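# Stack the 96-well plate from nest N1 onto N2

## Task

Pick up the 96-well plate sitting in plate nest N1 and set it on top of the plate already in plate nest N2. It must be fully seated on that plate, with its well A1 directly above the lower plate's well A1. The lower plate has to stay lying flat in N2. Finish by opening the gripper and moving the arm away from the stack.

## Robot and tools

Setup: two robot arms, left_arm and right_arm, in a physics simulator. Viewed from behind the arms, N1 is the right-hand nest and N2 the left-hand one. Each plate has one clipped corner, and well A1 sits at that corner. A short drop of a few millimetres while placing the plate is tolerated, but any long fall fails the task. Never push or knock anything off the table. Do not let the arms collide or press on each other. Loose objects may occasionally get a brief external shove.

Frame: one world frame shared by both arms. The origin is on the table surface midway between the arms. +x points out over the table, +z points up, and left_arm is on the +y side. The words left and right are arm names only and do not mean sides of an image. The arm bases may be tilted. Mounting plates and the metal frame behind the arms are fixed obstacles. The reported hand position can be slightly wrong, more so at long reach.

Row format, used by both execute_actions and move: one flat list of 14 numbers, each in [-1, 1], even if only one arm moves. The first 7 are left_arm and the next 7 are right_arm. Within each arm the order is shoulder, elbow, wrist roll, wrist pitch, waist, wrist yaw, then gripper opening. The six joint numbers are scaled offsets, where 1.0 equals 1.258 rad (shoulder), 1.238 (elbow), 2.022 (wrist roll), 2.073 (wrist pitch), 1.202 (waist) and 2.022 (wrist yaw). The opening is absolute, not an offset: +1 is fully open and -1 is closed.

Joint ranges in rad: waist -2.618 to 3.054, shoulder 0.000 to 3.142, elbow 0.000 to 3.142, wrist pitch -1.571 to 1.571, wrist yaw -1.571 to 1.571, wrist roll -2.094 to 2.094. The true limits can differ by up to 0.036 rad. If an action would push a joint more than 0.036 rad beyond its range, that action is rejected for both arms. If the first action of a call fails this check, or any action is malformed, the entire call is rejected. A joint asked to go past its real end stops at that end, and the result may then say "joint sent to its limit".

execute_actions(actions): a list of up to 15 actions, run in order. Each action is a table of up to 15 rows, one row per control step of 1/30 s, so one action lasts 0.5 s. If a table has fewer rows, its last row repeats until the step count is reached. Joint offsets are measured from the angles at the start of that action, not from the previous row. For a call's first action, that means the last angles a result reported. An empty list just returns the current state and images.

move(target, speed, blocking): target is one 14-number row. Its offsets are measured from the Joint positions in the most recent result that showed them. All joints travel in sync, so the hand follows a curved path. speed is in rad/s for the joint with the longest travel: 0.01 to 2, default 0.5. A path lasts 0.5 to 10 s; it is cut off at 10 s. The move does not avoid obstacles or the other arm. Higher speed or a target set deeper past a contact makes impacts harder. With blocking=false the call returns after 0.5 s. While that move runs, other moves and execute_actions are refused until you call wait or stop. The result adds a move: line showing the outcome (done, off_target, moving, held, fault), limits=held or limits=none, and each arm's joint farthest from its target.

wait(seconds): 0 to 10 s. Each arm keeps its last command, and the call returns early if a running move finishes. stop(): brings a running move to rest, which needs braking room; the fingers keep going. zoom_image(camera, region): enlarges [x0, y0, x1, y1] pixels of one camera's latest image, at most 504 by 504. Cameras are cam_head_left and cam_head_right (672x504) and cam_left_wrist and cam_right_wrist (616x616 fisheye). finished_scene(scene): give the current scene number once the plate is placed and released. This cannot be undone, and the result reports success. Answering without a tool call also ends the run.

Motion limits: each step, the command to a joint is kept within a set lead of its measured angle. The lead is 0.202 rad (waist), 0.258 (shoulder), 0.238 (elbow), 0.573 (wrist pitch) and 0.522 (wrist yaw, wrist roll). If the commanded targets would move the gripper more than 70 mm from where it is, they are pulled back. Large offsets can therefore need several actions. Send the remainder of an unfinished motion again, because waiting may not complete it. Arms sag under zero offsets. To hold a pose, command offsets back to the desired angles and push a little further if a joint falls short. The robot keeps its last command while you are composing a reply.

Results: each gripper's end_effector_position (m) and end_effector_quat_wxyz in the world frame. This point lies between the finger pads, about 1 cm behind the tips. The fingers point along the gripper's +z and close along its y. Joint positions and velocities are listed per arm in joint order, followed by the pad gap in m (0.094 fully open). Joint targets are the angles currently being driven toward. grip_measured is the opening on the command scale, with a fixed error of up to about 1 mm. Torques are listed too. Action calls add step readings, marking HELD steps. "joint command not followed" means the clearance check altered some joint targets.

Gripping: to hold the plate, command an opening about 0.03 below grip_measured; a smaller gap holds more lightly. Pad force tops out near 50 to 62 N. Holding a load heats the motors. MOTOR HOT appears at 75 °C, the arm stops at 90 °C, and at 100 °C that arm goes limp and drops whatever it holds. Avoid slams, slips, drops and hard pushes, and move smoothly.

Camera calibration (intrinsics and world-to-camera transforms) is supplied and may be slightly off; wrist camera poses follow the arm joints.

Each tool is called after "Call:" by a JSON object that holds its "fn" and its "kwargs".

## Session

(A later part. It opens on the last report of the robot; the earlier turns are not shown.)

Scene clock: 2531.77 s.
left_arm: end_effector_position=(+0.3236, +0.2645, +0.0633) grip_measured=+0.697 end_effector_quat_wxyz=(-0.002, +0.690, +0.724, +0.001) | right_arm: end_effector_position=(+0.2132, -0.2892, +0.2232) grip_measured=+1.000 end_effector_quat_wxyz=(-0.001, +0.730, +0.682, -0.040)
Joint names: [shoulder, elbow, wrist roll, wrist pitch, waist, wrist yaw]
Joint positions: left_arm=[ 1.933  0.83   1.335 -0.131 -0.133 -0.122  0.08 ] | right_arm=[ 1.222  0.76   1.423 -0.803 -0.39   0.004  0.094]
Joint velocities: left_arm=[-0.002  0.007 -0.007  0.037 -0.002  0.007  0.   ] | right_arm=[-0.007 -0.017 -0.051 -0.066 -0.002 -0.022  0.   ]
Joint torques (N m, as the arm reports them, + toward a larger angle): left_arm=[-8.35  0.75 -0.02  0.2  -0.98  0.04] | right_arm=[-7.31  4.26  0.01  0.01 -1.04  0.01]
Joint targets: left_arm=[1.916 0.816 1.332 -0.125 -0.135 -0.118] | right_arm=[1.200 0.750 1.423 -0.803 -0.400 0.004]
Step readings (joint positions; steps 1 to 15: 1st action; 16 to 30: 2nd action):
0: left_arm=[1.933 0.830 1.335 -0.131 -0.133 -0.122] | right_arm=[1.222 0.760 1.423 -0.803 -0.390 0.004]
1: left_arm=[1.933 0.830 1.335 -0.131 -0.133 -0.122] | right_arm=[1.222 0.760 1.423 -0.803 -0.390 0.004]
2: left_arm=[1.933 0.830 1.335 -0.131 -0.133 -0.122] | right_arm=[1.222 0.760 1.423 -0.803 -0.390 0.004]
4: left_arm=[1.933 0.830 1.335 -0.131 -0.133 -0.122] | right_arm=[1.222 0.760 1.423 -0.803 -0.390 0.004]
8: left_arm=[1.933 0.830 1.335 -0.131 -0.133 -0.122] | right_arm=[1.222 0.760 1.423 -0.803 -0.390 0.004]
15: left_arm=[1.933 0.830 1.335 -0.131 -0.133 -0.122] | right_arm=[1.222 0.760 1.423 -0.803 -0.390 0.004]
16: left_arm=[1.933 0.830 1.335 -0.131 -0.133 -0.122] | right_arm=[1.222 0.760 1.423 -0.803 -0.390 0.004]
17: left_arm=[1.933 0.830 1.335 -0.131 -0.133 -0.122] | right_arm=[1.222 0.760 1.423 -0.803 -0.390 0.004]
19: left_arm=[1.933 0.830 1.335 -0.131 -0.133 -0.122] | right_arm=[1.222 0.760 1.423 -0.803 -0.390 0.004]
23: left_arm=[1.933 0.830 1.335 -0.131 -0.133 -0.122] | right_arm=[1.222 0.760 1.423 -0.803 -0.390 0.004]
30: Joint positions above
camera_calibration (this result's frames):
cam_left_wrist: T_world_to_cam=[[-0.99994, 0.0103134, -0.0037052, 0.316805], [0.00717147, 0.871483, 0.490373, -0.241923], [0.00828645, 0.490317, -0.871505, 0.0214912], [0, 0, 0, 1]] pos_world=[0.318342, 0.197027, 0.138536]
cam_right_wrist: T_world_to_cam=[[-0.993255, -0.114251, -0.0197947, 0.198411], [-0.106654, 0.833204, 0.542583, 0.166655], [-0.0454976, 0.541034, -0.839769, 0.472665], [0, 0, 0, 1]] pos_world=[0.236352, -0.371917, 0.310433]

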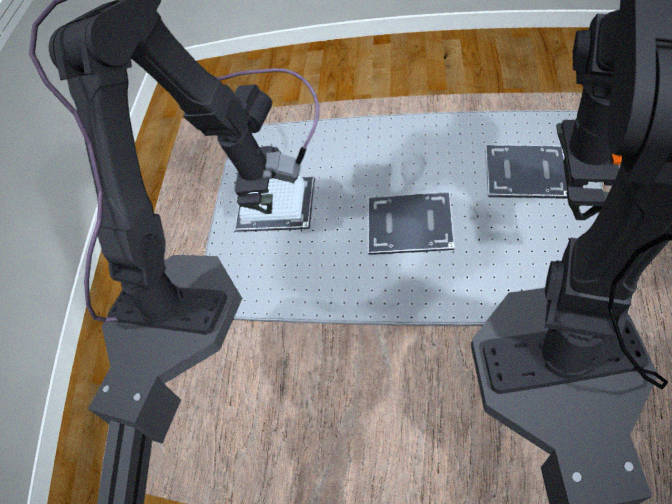

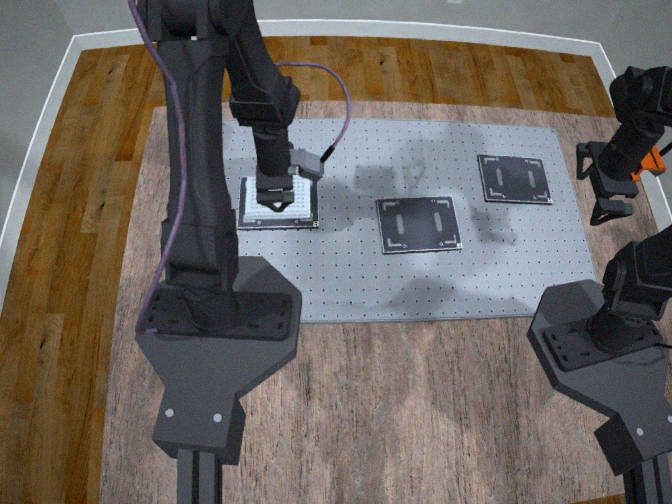

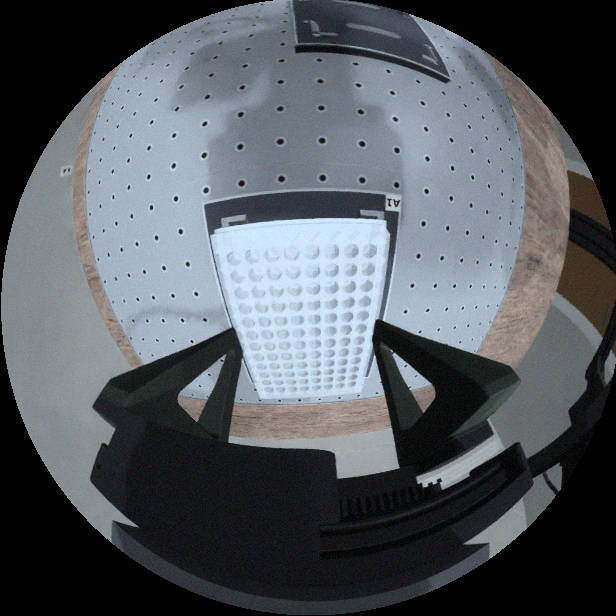

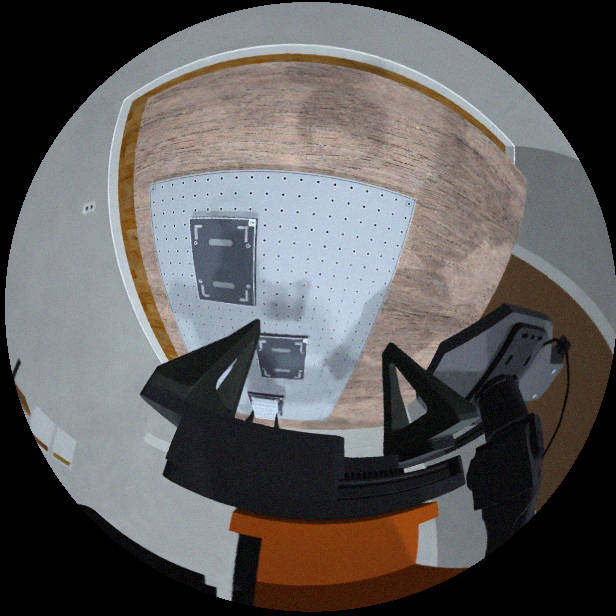

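Call:
{"fn": "execute_actions", "kwargs": {"actions": [[[-0.0135,-0.0113,-0.0015,0.003,-0.0017,0.002,0.70,-0.0175,-0.008,0,0,-0.008,0,1],[-0.0135,-0.0113,-0.0015,0.003,-0.0017,0.002,0.71,-0.0175,-0.008,0,0,-0.008,0,1],[-0.0135,-0.0113,-0.0015,0.003,-0.0017,0.002,0.72,-0.0175,-0.008,0,0,-0.008,0,1],[-0.0135,-0.0113,-0.0015,0.003,-0.0017,0.002,0.73,-0.0175,-0.008,0,0,-0.008,0,1],[-0.0135,-0.0113,-0.0015,0.003,-0.0017,0.002,0.74,-0.0175,-0.008,0,0,-0.008,0,1],[-0.0135,-0.0113,-0.0015,0.003,-0.0017,0.002,0.75,-0.0175,-0.008,0,0,-0.008,0,1],[-0.0135,-0.0113,-0.0015,0.003,-0.0017,0.002,0.765,-0.0175,-0.008,0,0,-0.008,0,1]],[[-0.0135,-0.0113,-0.0015,0.003,-0.0017,0.002,0.765,-0.0175,-0.008,0,0,-0.008,0,1]]]}}

Call:
{"fn": "zoom_image", "kwargs": {"camera": "cam_left_wrist", "region": [204,205,254,245]}}

Call:
{"fn": "zoom_image", "kwargs": {"camera": "cam_left_wrist", "region": [352,200,402,240]}}

Scene clock: 2623.90 s.
left_arm: end_effector_position=(+0.3235, +0.2646, +0.0633) grip_measured=+0.763 end_effector_quat_wxyz=(-0.002, +0.690, +0.724, +0.001) | right_arm: end_effector_position=(+0.2132, -0.2892, +0.2232) grip_measured=+1.000 end_effector_quat_wxyz=(-0.001, +0.730, +0.682, -0.040)
Joint names: [shoulder, elbow, wrist roll, wrist pitch, waist, wrist yaw]
Joint positions: left_arm=[ 1.933  0.83   1.335 -0.132 -0.133 -0.122  0.083] | right_arm=[ 1.222  0.76   1.423 -0.803 -0.39   0.004  0.094]
Joint velocities: left_arm=[ 0.007 -0.017  0.007  0.037 -0.022 -0.022 -0.001] | right_arm=[-0.007 -0.002 -0.022 -0.022 -0.027 -0.007  0.   ]
Joint torques (N m, as the arm reports them, + toward a larger angle): left_arm=[-8.35  0.75 -0.02  0.19 -0.97  0.04] | right_arm=[-7.32  4.29  0.01  0.   -1.04  0.02]
Joint targets: left_arm=[1.916 0.816 1.332 -0.126 -0.135 -0.118] | right_arm=[1.200 0.750 1.423 -0.803 -0.400 0.004]
Step readings (joint positions; steps 1 to 15: 1st action; 16 to 30: 2nd action):
0: left_arm=[1.933 0.830 1.335 -0.131 -0.133 -0.122] | right_arm=[1.222 0.760 1.423 -0.803 -0.390 0.004]
1: left_arm=[1.933 0.830 1.335 -0.131 -0.133 -0.122] | right_arm=[1.222 0.760 1.423 -0.803 -0.390 0.004]
2: left_arm=[1.933 0.830 1.335 -0.131 -0.133 -0.122] | right_arm=[1.222 0.760 1.423 -0.803 -0.390 0.004]
4: left_arm=[1.933 0.830 1.335 -0.131 -0.133 -0.122] | right_arm=[1.222 0.760 1.423 -0.803 -0.390 0.004]
8: left_arm=[1.933 0.830 1.335 -0.131 -0.133 -0.122] | right_arm=[1.222 0.760 1.423 -0.803 -0.390 0.004]
15: left_arm=[1.933 0.830 1.335 -0.132 -0.133 -0.122] | right_arm=[1.222 0.760 1.423 -0.803 -0.390 0.004]
16: left_arm=[1.933 0.830 1.335 -0.132 -0.133 -0.122] | right_arm=[1.222 0.760 1.423 -0.803 -0.390 0.004]
17: left_arm=[1.933 0.830 1.335 -0.132 -0.133 -0.122] | right_arm=[1.222 0.760 1.423 -0.803 -0.390 0.004]
19: left_arm=[1.933 0.830 1.335 -0.132 -0.133 -0.122] | right_arm=[1.222 0.760 1.423 -0.803 -0.390 0.004]
23: left_arm=[1.933 0.830 1.335 -0.132 -0.133 -0.122] | right_arm=[1.222 0.760 1.423 -0.803 -0.390 0.004]
30: Joint positions above
camera_calibration (this result's frames):
cam_left_wrist: T_world_to_cam=[[-0.999941, 0.0103592, -0.0033324, 0.316676], [0.00739359, 0.871448, 0.490432, -0.242004], [0.00798447, 0.490378, -0.871473, 0.021563], [0, 0, 0, 1]] pos_world=[0.318275, 0.197039, 0.138533]
cam_right_wrist: T_world_to_cam=[[-0.993255, -0.114251, -0.0197947, 0.198411], [-0.106654, 0.833204, 0.542583, 0.166655], [-0.0454976, 0.541034, -0.839769, 0.472665], [0, 0, 0, 1]] pos_world=[0.236352, -0.371917, 0.310433]

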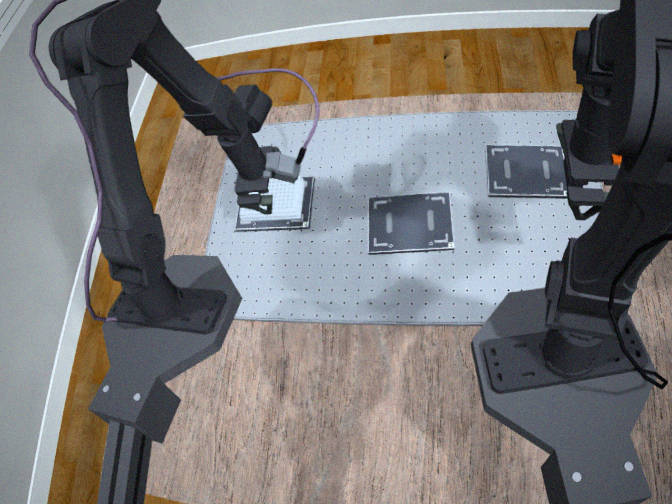

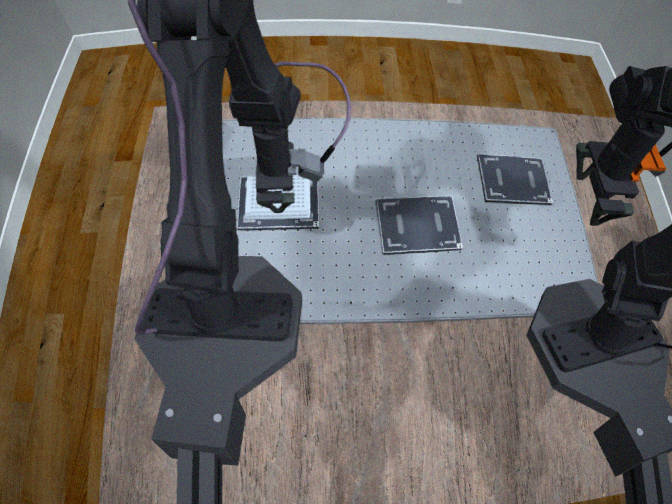

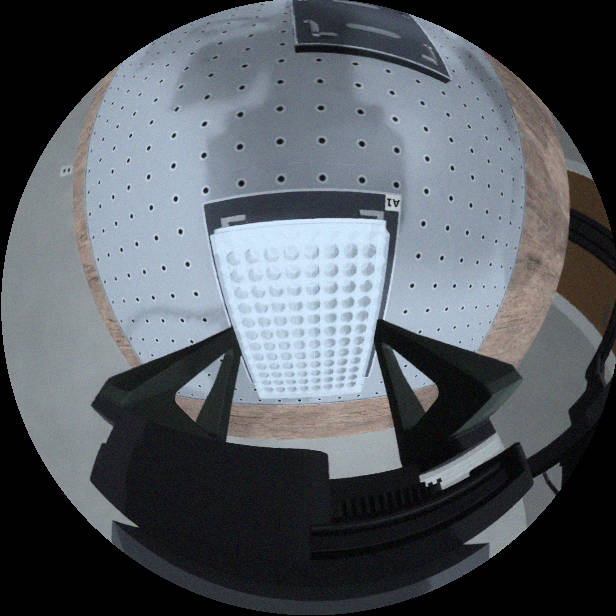

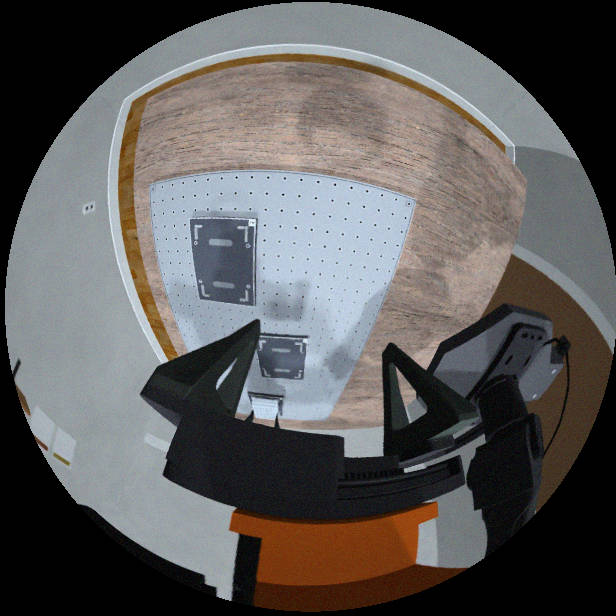

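Region (204, 205, 254, 245) of cam_left_wrist's 616x616 image, scaled by 10.080, with more detail than that image has; it fills the top 403 rows of this view, and the rest is white.

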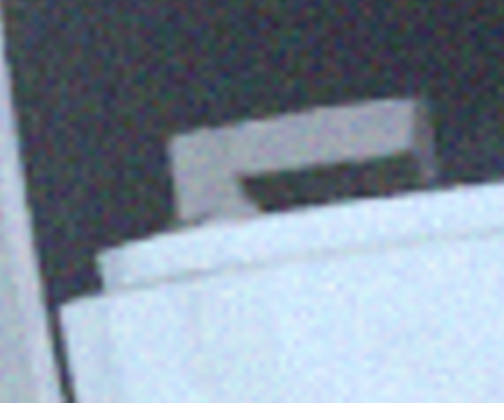

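Region (352, 200, 402, 240) of cam_left_wrist's 616x616 image, scaled by 10.080, with more detail than that image has; it fills the top 403 rows of this view, and the rest is white.

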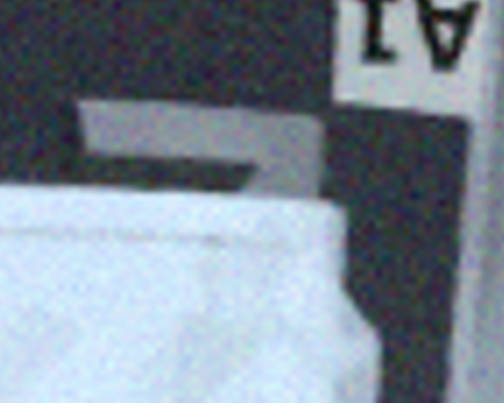

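Call:
{"fn": "execute_actions", "kwargs": {"actions": [[[0.0191,-0.0113,-0.0015,0.0068,-0.0017,0.002,0.765,-0.0175,-0.008,0,0,-0.008,0,1],[0.0191,-0.0113,-0.0015,0.0077,-0.0017,0.002,0.765,-0.0175,-0.008,0,0,-0.008,0,1],[0.0175,-0.0113,-0.0015,0.009,-0.0017,0.002,0.765,-0.0175,-0.008,0,0,-0.008,0,1],[0.0165,-0.0113,-0.0015,0.010,-0.0017,0.002,0.765,-0.0175,-0.008,0,0,-0.008,0,1]]]}}

Call:
{"fn": "zoom_image", "kwargs": {"camera": "cam_left_wrist", "region": [204,205,254,245]}}

Call:
{"fn": "zoom_image", "kwargs": {"camera": "cam_left_wrist", "region": [352,200,402,240]}}

Scene clock: 2638.20 s.
left_arm: end_effector_position=(+0.3226, +0.2646, +0.0612) grip_measured=+0.763 end_effector_quat_wxyz=(-0.003, +0.690, +0.724, +0.000) | right_arm: end_effector_position=(+0.2132, -0.2892, +0.2232) grip_measured=+1.000 end_effector_quat_wxyz=(-0.001, +0.730, +0.682, -0.040)
Joint names: [shoulder, elbow, wrist roll, wrist pitch, waist, wrist yaw]
Joint positions: left_arm=[ 1.941  0.83   1.335 -0.127 -0.133 -0.123  0.083] | right_arm=[ 1.222  0.76   1.423 -0.803 -0.39   0.004  0.094]
Joint velocities: left_arm=[-0.017  0.012  0.051 -0.007 -0.017 -0.022 -0.   ] | right_arm=[ 0.017  0.007  0.051 -0.051 -0.007 -0.022  0.   ]
Joint torques (N m, as the arm reports them, + toward a larger angle): left_arm=[-6.29  0.72 -0.02  0.28 -0.98  0.05] | right_arm=[-7.31  4.27  0.01  0.   -1.03  0.01]
Joint targets: left_arm=[1.954 0.816 1.332 -0.111 -0.135 -0.118] | right_arm=[1.200 0.750 1.423 -0.803 -0.400 0.004]
Step readings (joint positions):
0: left_arm=[1.933 0.830 1.335 -0.132 -0.133 -0.122] | right_arm=[1.222 0.760 1.423 -0.803 -0.390 0.004]
1: left_arm=[1.935 0.830 1.335 -0.131 -0.133 -0.122] | right_arm=[1.222 0.760 1.423 -0.803 -0.390 0.004]
2: left_arm=[1.939 0.830 1.335 -0.129 -0.133 -0.122] | right_arm=[1.222 0.760 1.423 -0.803 -0.390 0.004]
4: left_arm=[1.941 0.830 1.335 -0.127 -0.133 -0.123] | right_arm=[1.222 0.760 1.423 -0.803 -0.390 0.004]
8: left_arm=[1.941 0.830 1.335 -0.127 -0.133 -0.123] | right_arm=[1.222 0.760 1.423 -0.803 -0.390 0.004]
15: Joint positions above
camera_calibration (this result's frames):
cam_left_wrist: T_world_to_cam=[[-0.999943, 0.0106808, -0.000790054, 0.315475], [0.00891565, 0.871019, 0.491169, -0.241399], [0.00593424, 0.491134, -0.871064, 0.0202007], [0, 0, 0, 1]] pos_world=[0.31749, 0.196972, 0.136413]
cam_right_wrist: T_world_to_cam=[[-0.993255, -0.114251, -0.0197947, 0.198411], [-0.106654, 0.833204, 0.542583, 0.166655], [-0.0454976, 0.541034, -0.839769, 0.472665], [0, 0, 0, 1]] pos_world=[0.236352, -0.371917, 0.310433]

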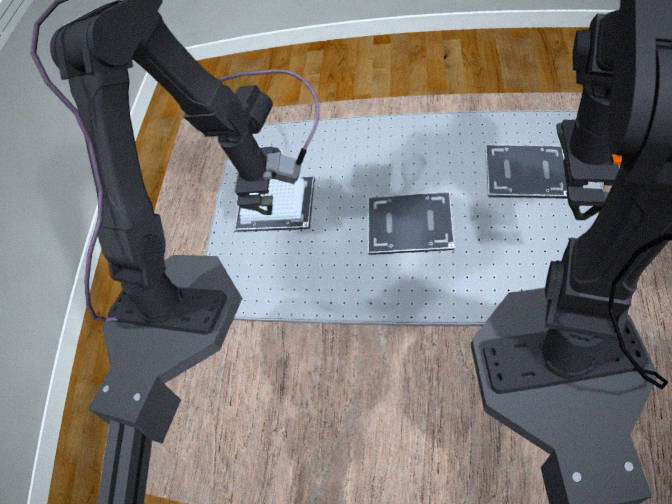

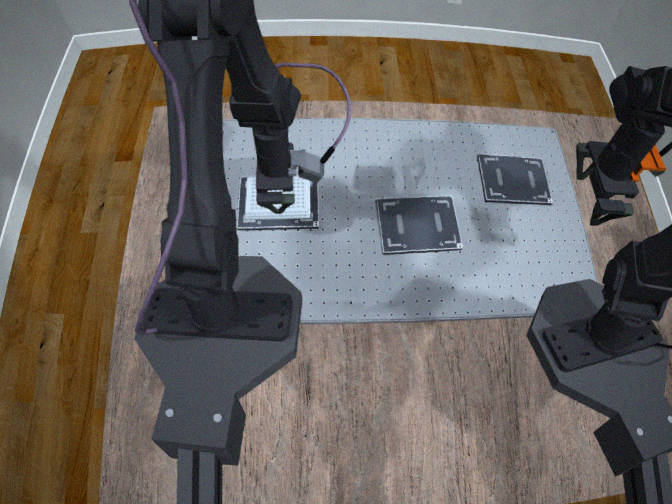

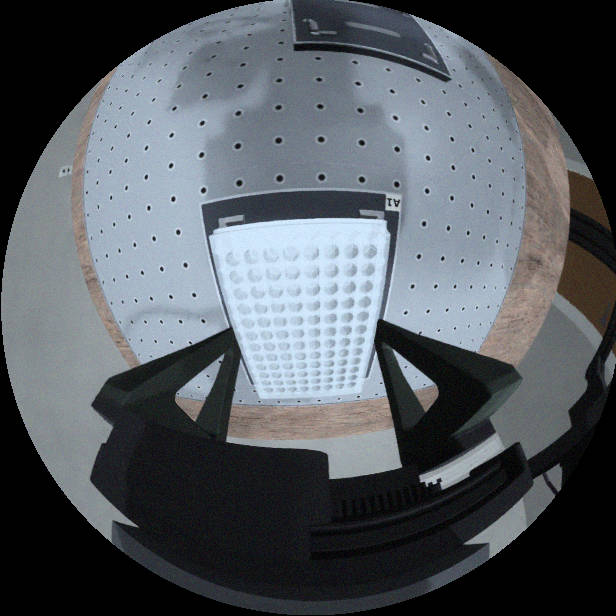

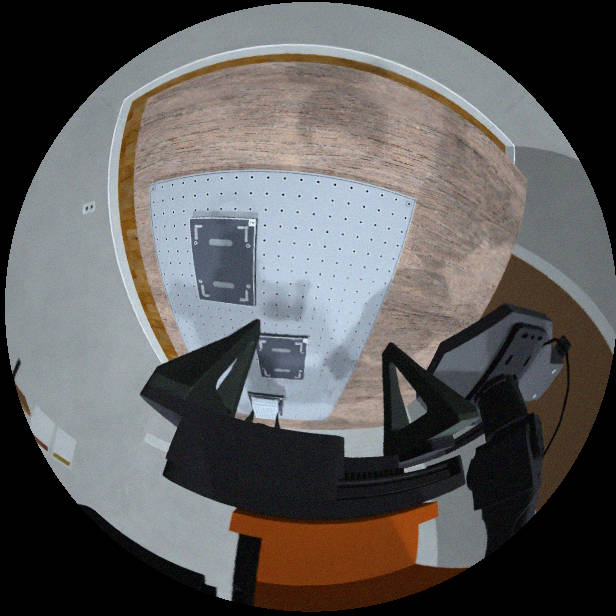

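Region (204, 205, 254, 245) of cam_left_wrist's 616x616 image, scaled by 10.080, with more detail than that image has; it fills the top 403 rows of this view, and the rest is white.

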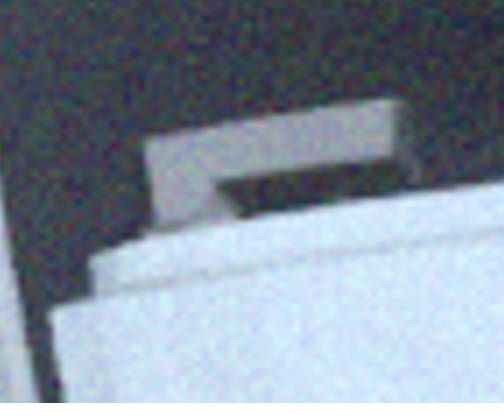

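Region (352, 200, 402, 240) of cam_left_wrist's 616x616 image, scaled by 10.080, with more detail than that image has; it fills the top 403 rows of this view, and the rest is white.

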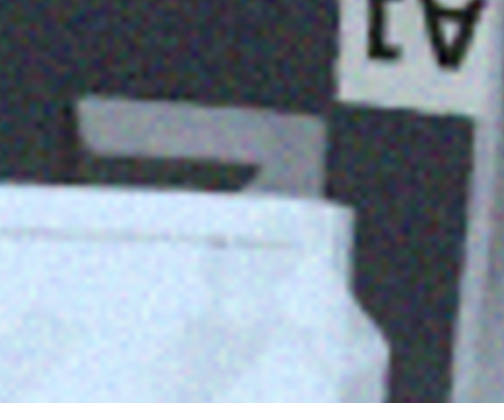

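Call:
{"fn": "zoom_image", "kwargs": {"camera": "cam_left_wrist", "region": [245,370,295,410]}}

Call:
{"fn": "zoom_image", "kwargs": {"camera": "cam_left_wrist", "region": [335,365,385,405]}}

Region (245, 370, 295, 410) of cam_left_wrist's 616x616 image, scaled by 10.080, with more detail than that image has; it fills the top 403 rows of this view, and the rest is white.

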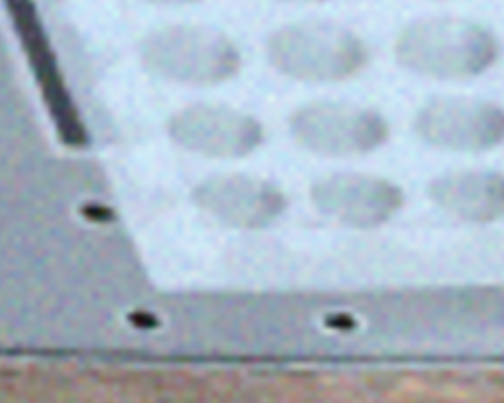

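Region (335, 365, 385, 405) of cam_left_wrist's 616x616 image, scaled by 10.080, with more detail than that image has; it fills the top 403 rows of this view, and the rest is white.

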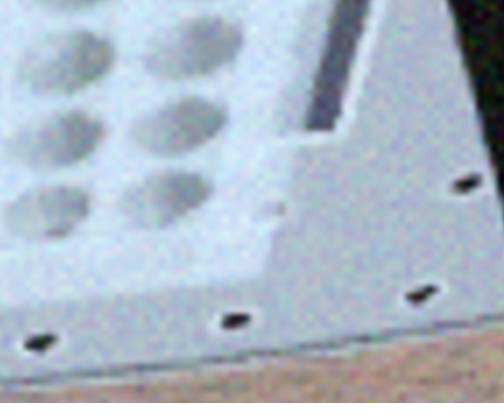

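Call:
{"fn": "execute_actions", "kwargs": {"actions": [[[0.0103,-0.0113,-0.0015,0.0077,-0.0017,0.002,0.775,-0.0175,-0.008,0,0,-0.008,0,1],[0.0103,-0.0113,-0.0015,0.0077,-0.0017,0.002,0.785,-0.0175,-0.008,0,0,-0.008,0,1]]]}}

Call:
{"fn": "zoom_image", "kwargs": {"camera": "cam_left_wrist", "region": [204,205,254,245]}}

Call:
{"fn": "zoom_image", "kwargs": {"camera": "cam_left_wrist", "region": [352,200,402,240]}}

Scene clock: 2657.53 s.
left_arm: end_effector_position=(+0.3233, +0.2644, +0.0612) grip_measured=+0.782 end_effector_quat_wxyz=(-0.002, +0.690, +0.724, +0.001) | right_arm: end_effector_position=(+0.2132, -0.2892, +0.2232) grip_measured=+1.000 end_effector_quat_wxyz=(-0.001, +0.730, +0.682, -0.040)
Joint names: [shoulder, elbow, wrist roll, wrist pitch, waist, wrist yaw]
Joint positions: left_arm=[ 1.941  0.83   1.335 -0.123 -0.133 -0.123  0.084] | right_arm=[ 1.222  0.76   1.423 -0.803 -0.39   0.004  0.094]
Joint velocities: left_arm=[ 0.007 -0.002 -0.051  0.007 -0.007 -0.007 -0.   ] | right_arm=[ 0.002  0.002 -0.066  0.022 -0.012 -0.022  0.   ]
Joint torques (N m, as the arm reports them, + toward a larger angle): left_arm=[-6.29  0.72 -0.02  0.26 -0.99  0.05] | right_arm=[-7.31  4.26  0.01 -0.01 -1.05  0.01]
Joint targets: left_arm=[1.954 0.816 1.332 -0.110 -0.135 -0.119] | right_arm=[1.200 0.750 1.423 -0.803 -0.400 0.004]
Step readings (joint positions):
0: left_arm=[1.941 0.830 1.335 -0.127 -0.133 -0.123] | right_arm=[1.222 0.760 1.423 -0.803 -0.390 0.004]
1: left_arm=[1.941 0.830 1.335 -0.126 -0.133 -0.123] | right_arm=[1.222 0.760 1.423 -0.803 -0.390 0.004]
2: left_arm=[1.941 0.830 1.335 -0.125 -0.133 -0.123] | right_arm=[1.222 0.760 1.423 -0.803 -0.390 0.004]
4: left_arm=[1.941 0.830 1.335 -0.124 -0.133 -0.123] | right_arm=[1.222 0.760 1.423 -0.803 -0.390 0.004]
8: left_arm=[1.941 0.830 1.335 -0.123 -0.133 -0.123] | right_arm=[1.222 0.760 1.423 -0.803 -0.390 0.004]
15: Joint positions above
camera_calibration (this result's frames):
cam_left_wrist: T_world_to_cam=[[-0.99994, 0.0103156, -0.00377261, 0.316496], [0.00713716, 0.871299, 0.4907, -0.240752], [0.00834893, 0.490644, -0.87132, 0.0196273], [0, 0, 0, 1]] pos_world=[0.318032, 0.196872, 0.136433]
cam_right_wrist: T_world_to_cam=[[-0.993255, -0.114251, -0.0197947, 0.198411], [-0.106654, 0.833204, 0.542583, 0.166655], [-0.0454976, 0.541034, -0.839769, 0.472665], [0, 0, 0, 1]] pos_world=[0.236352, -0.371917, 0.310433]

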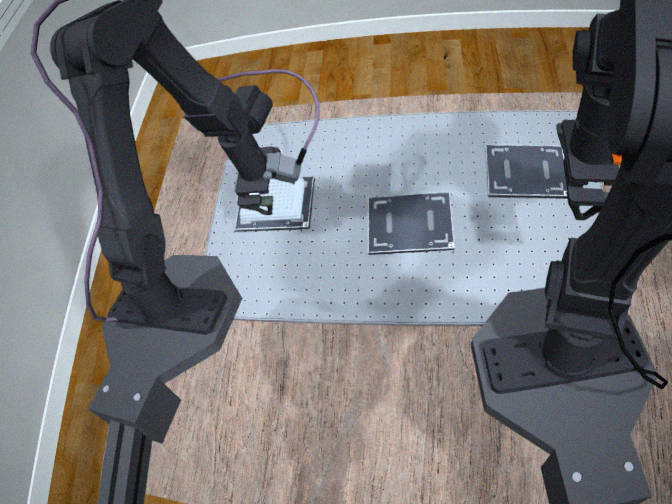

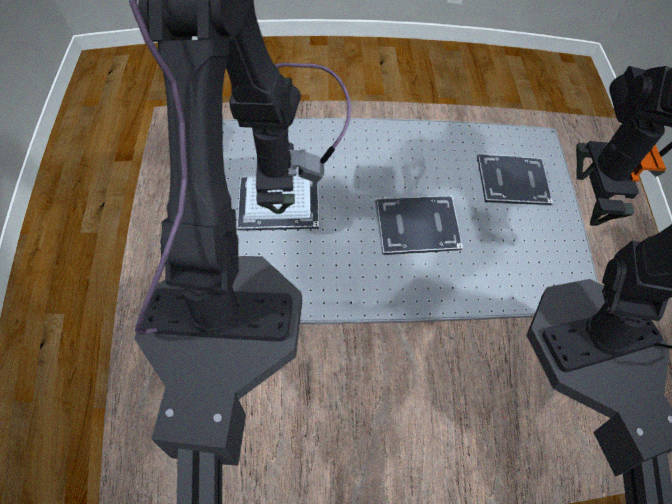

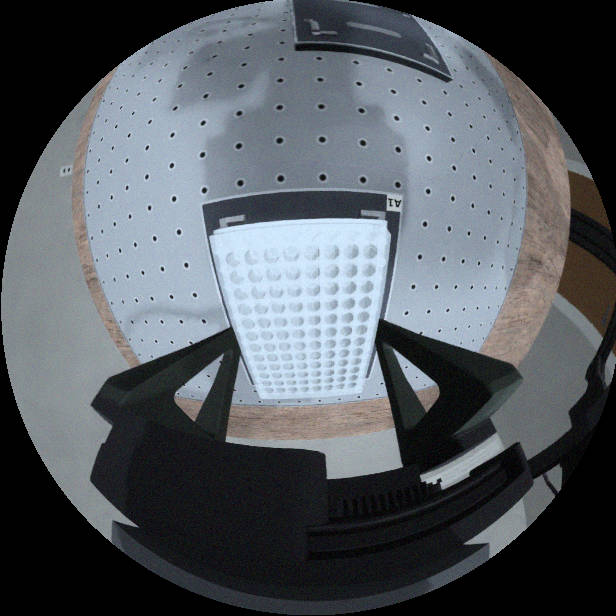

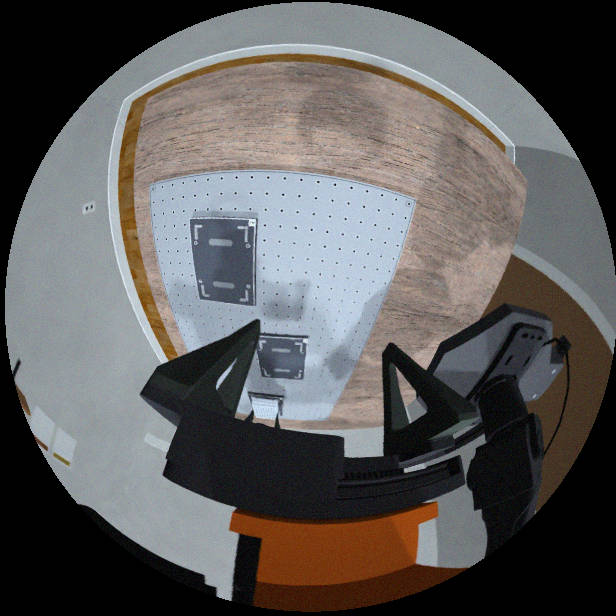

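Region (204, 205, 254, 245) of cam_left_wrist's 616x616 image, scaled by 10.080, with more detail than that image has; it fills the top 403 rows of this view, and the rest is white.

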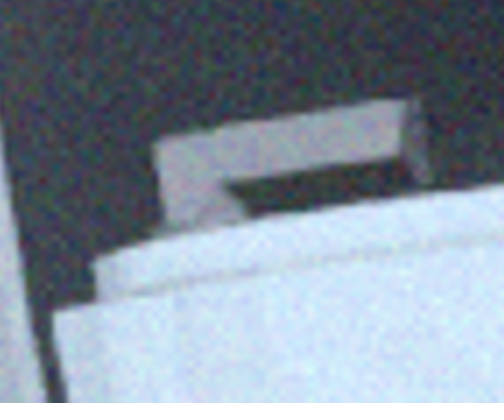

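Region (352, 200, 402, 240) of cam_left_wrist's 616x616 image, scaled by 10.080, with more detail than that image has; it fills the top 403 rows of this view, and the rest is white.

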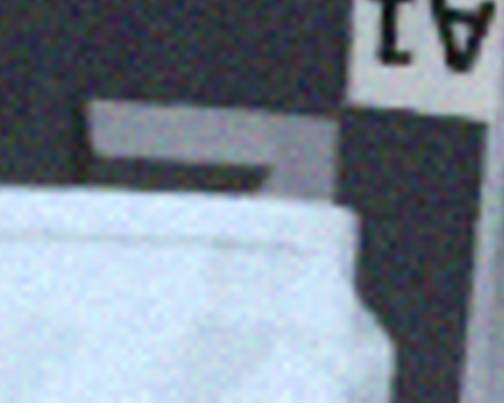

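Call:
{"fn": "zoom_image", "kwargs": {"camera": "cam_left_wrist", "region": [245,370,295,410]}}

Call:
{"fn": "zoom_image", "kwargs": {"camera": "cam_left_wrist", "region": [335,365,385,405]}}

Region (245, 370, 295, 410) of cam_left_wrist's 616x616 image, scaled by 10.080, with more detail than that image has; it fills the top 403 rows of this view, and the rest is white.

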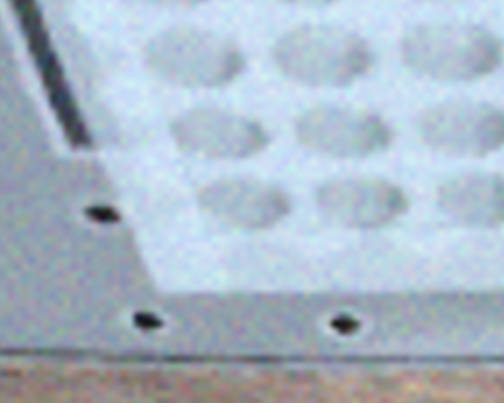

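Region (335, 365, 385, 405) of cam_left_wrist's 616x616 image, scaled by 10.080, with more detail than that image has; it fills the top 403 rows of this view, and the rest is white.

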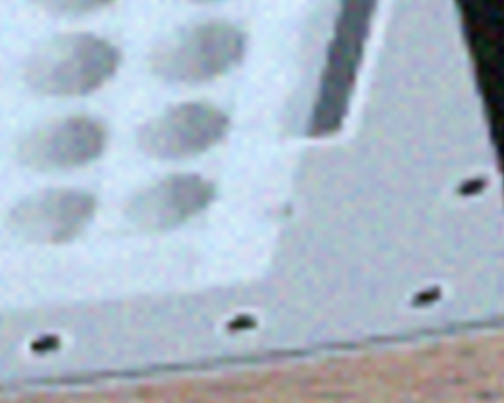

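Call:
{"fn": "execute_actions", "kwargs": {"actions": [[[0.0191,-0.0113,-0.0015,0.004,-0.0017,0.002,0.785,-0.0175,-0.008,0,0,-0.008,0,1],[0.0135,-0.0113,-0.0015,0.004,-0.0017,0.002,0.785,-0.0175,-0.008,0,0,-0.008,0,1]]]}}

Call:
{"fn": "zoom_image", "kwargs": {"camera": "cam_left_wrist", "region": [204,205,254,245]}}

Call:
{"fn": "zoom_image", "kwargs": {"camera": "cam_left_wrist", "region": [352,200,402,240]}}

Scene clock: 2713.90 s.
left_arm: end_effector_position=(+0.3222, +0.2645, +0.0595) grip_measured=+0.782 end_effector_quat_wxyz=(-0.003, +0.690, +0.724, +0.000) | right_arm: end_effector_position=(+0.2132, -0.2892, +0.2232) grip_measured=+1.000 end_effector_quat_wxyz=(-0.001, +0.730, +0.682, -0.040)
Joint names: [shoulder, elbow, wrist roll, wrist pitch, waist, wrist yaw]
Joint positions: left_arm=[ 1.948  0.83   1.335 -0.12  -0.133 -0.123  0.084] | right_arm=[ 1.222  0.76   1.423 -0.803 -0.39   0.004  0.094]
Joint velocities: left_arm=[ 0.002 -0.002 -0.022 -0.037  0.002 -0.066  0.001] | right_arm=[-0.022  0.012 -0.022 -0.022  0.032  0.081  0.   ]
Joint torques (N m, as the arm reports them, + toward a larger angle): left_arm=[-6.44  0.69 -0.02  0.18 -1.    0.04] | right_arm=[-7.34  4.28  0.01  0.01 -1.04  0.02]
Joint targets: left_arm=[1.959 0.816 1.332 -0.115 -0.135 -0.119] | right_arm=[1.200 0.750 1.423 -0.803 -0.400 0.004]
Step readings (joint positions):
0: left_arm=[1.941 0.830 1.335 -0.123 -0.133 -0.123] | right_arm=[1.222 0.760 1.423 -0.803 -0.390 0.004]
1: left_arm=[1.943 0.830 1.335 -0.123 -0.133 -0.123] | right_arm=[1.222 0.760 1.423 -0.803 -0.390 0.004]
2: left_arm=[1.945 0.830 1.335 -0.121 -0.133 -0.123] | right_arm=[1.222 0.760 1.423 -0.803 -0.390 0.004]
4: left_arm=[1.948 0.830 1.335 -0.120 -0.133 -0.123] | right_arm=[1.222 0.760 1.423 -0.803 -0.390 0.004]
8: left_arm=[1.948 0.830 1.335 -0.120 -0.133 -0.123] | right_arm=[1.222 0.760 1.423 -0.803 -0.390 0.004]
15: Joint positions above
camera_calibration (this result's frames):
cam_left_wrist: T_world_to_cam=[[-0.999942, 0.0107286, -0.000484627, 0.315095], [0.00910474, 0.870799, 0.491554, -0.240536], [0.00569569, 0.491521, -0.870847, 0.0187353], [0, 0, 0, 1]] pos_world=[0.31716, 0.196869, 0.134705]
cam_right_wrist: T_world_to_cam=[[-0.993255, -0.114251, -0.0197947, 0.198411], [-0.106654, 0.833204, 0.542583, 0.166655], [-0.0454976, 0.541034, -0.839769, 0.472665], [0, 0, 0, 1]] pos_world=[0.236352, -0.371917, 0.310433]

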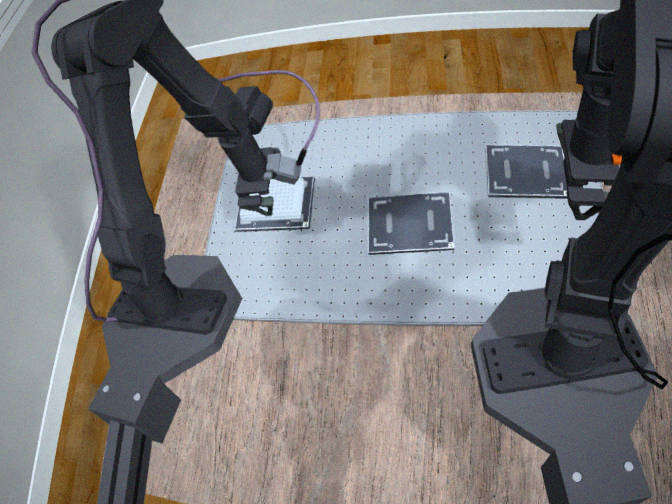

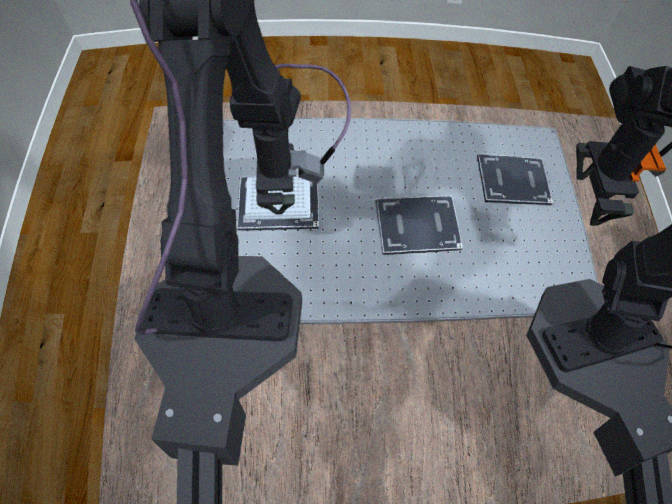

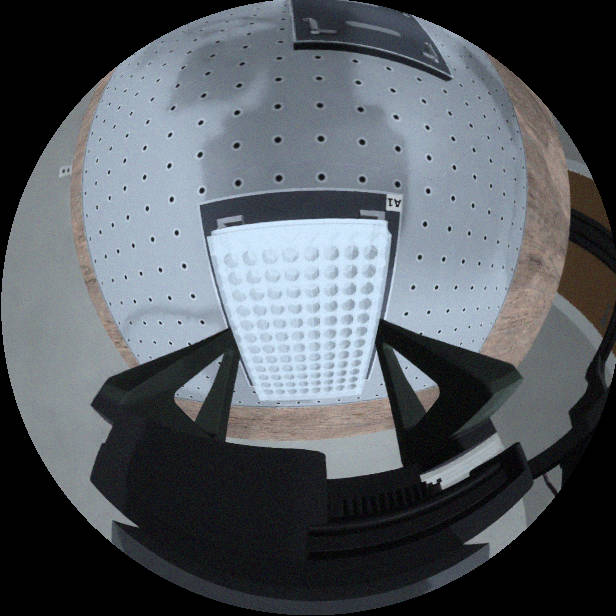

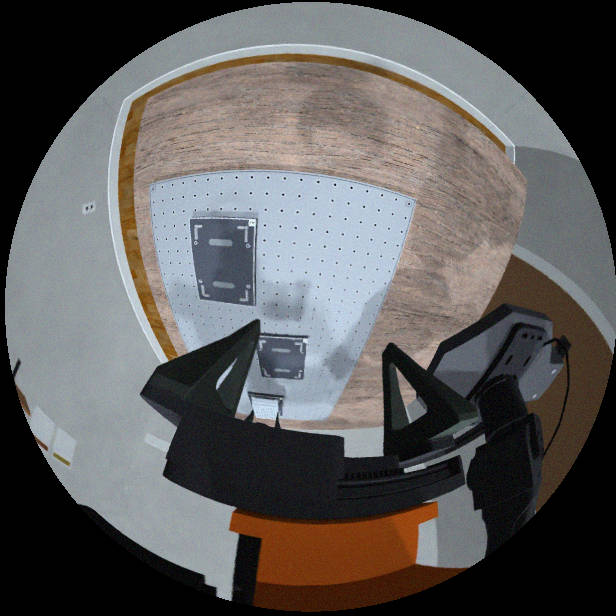

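Region (204, 205, 254, 245) of cam_left_wrist's 616x616 image, scaled by 10.080, with more detail than that image has; it fills the top 403 rows of this view, and the rest is white.

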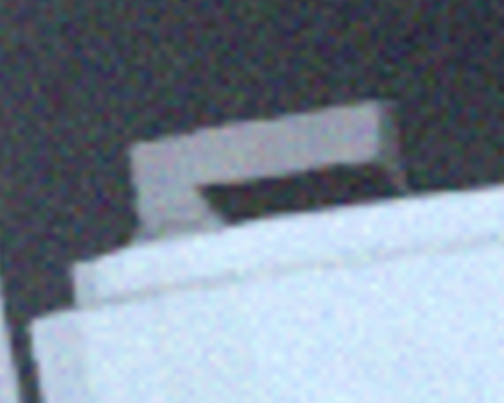

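Region (352, 200, 402, 240) of cam_left_wrist's 616x616 image, scaled by 10.080, with more detail than that image has; it fills the top 403 rows of this view, and the rest is white.

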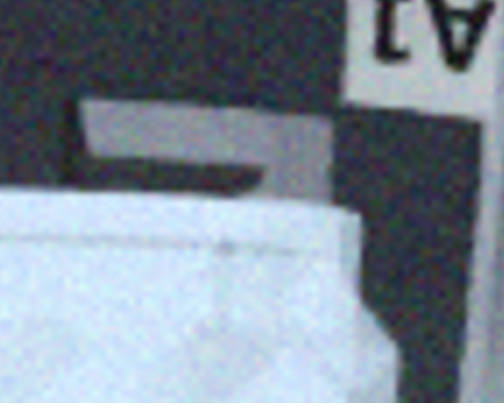

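Call:
{"fn": "zoom_image", "kwargs": {"camera": "cam_left_wrist", "region": [245,370,295,410]}}

Call:
{"fn": "zoom_image", "kwargs": {"camera": "cam_left_wrist", "region": [335,365,385,405]}}

Region (245, 370, 295, 410) of cam_left_wrist's 616x616 image, scaled by 10.080, with more detail than that image has; it fills the top 403 rows of this view, and the rest is white.

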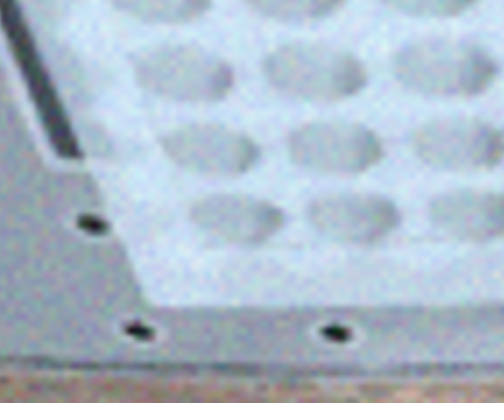

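Region (335, 365, 385, 405) of cam_left_wrist's 616x616 image, scaled by 10.080, with more detail than that image has; it fills the top 403 rows of this view, and the rest is white.

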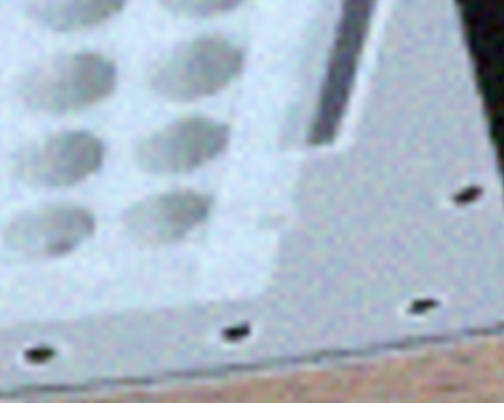

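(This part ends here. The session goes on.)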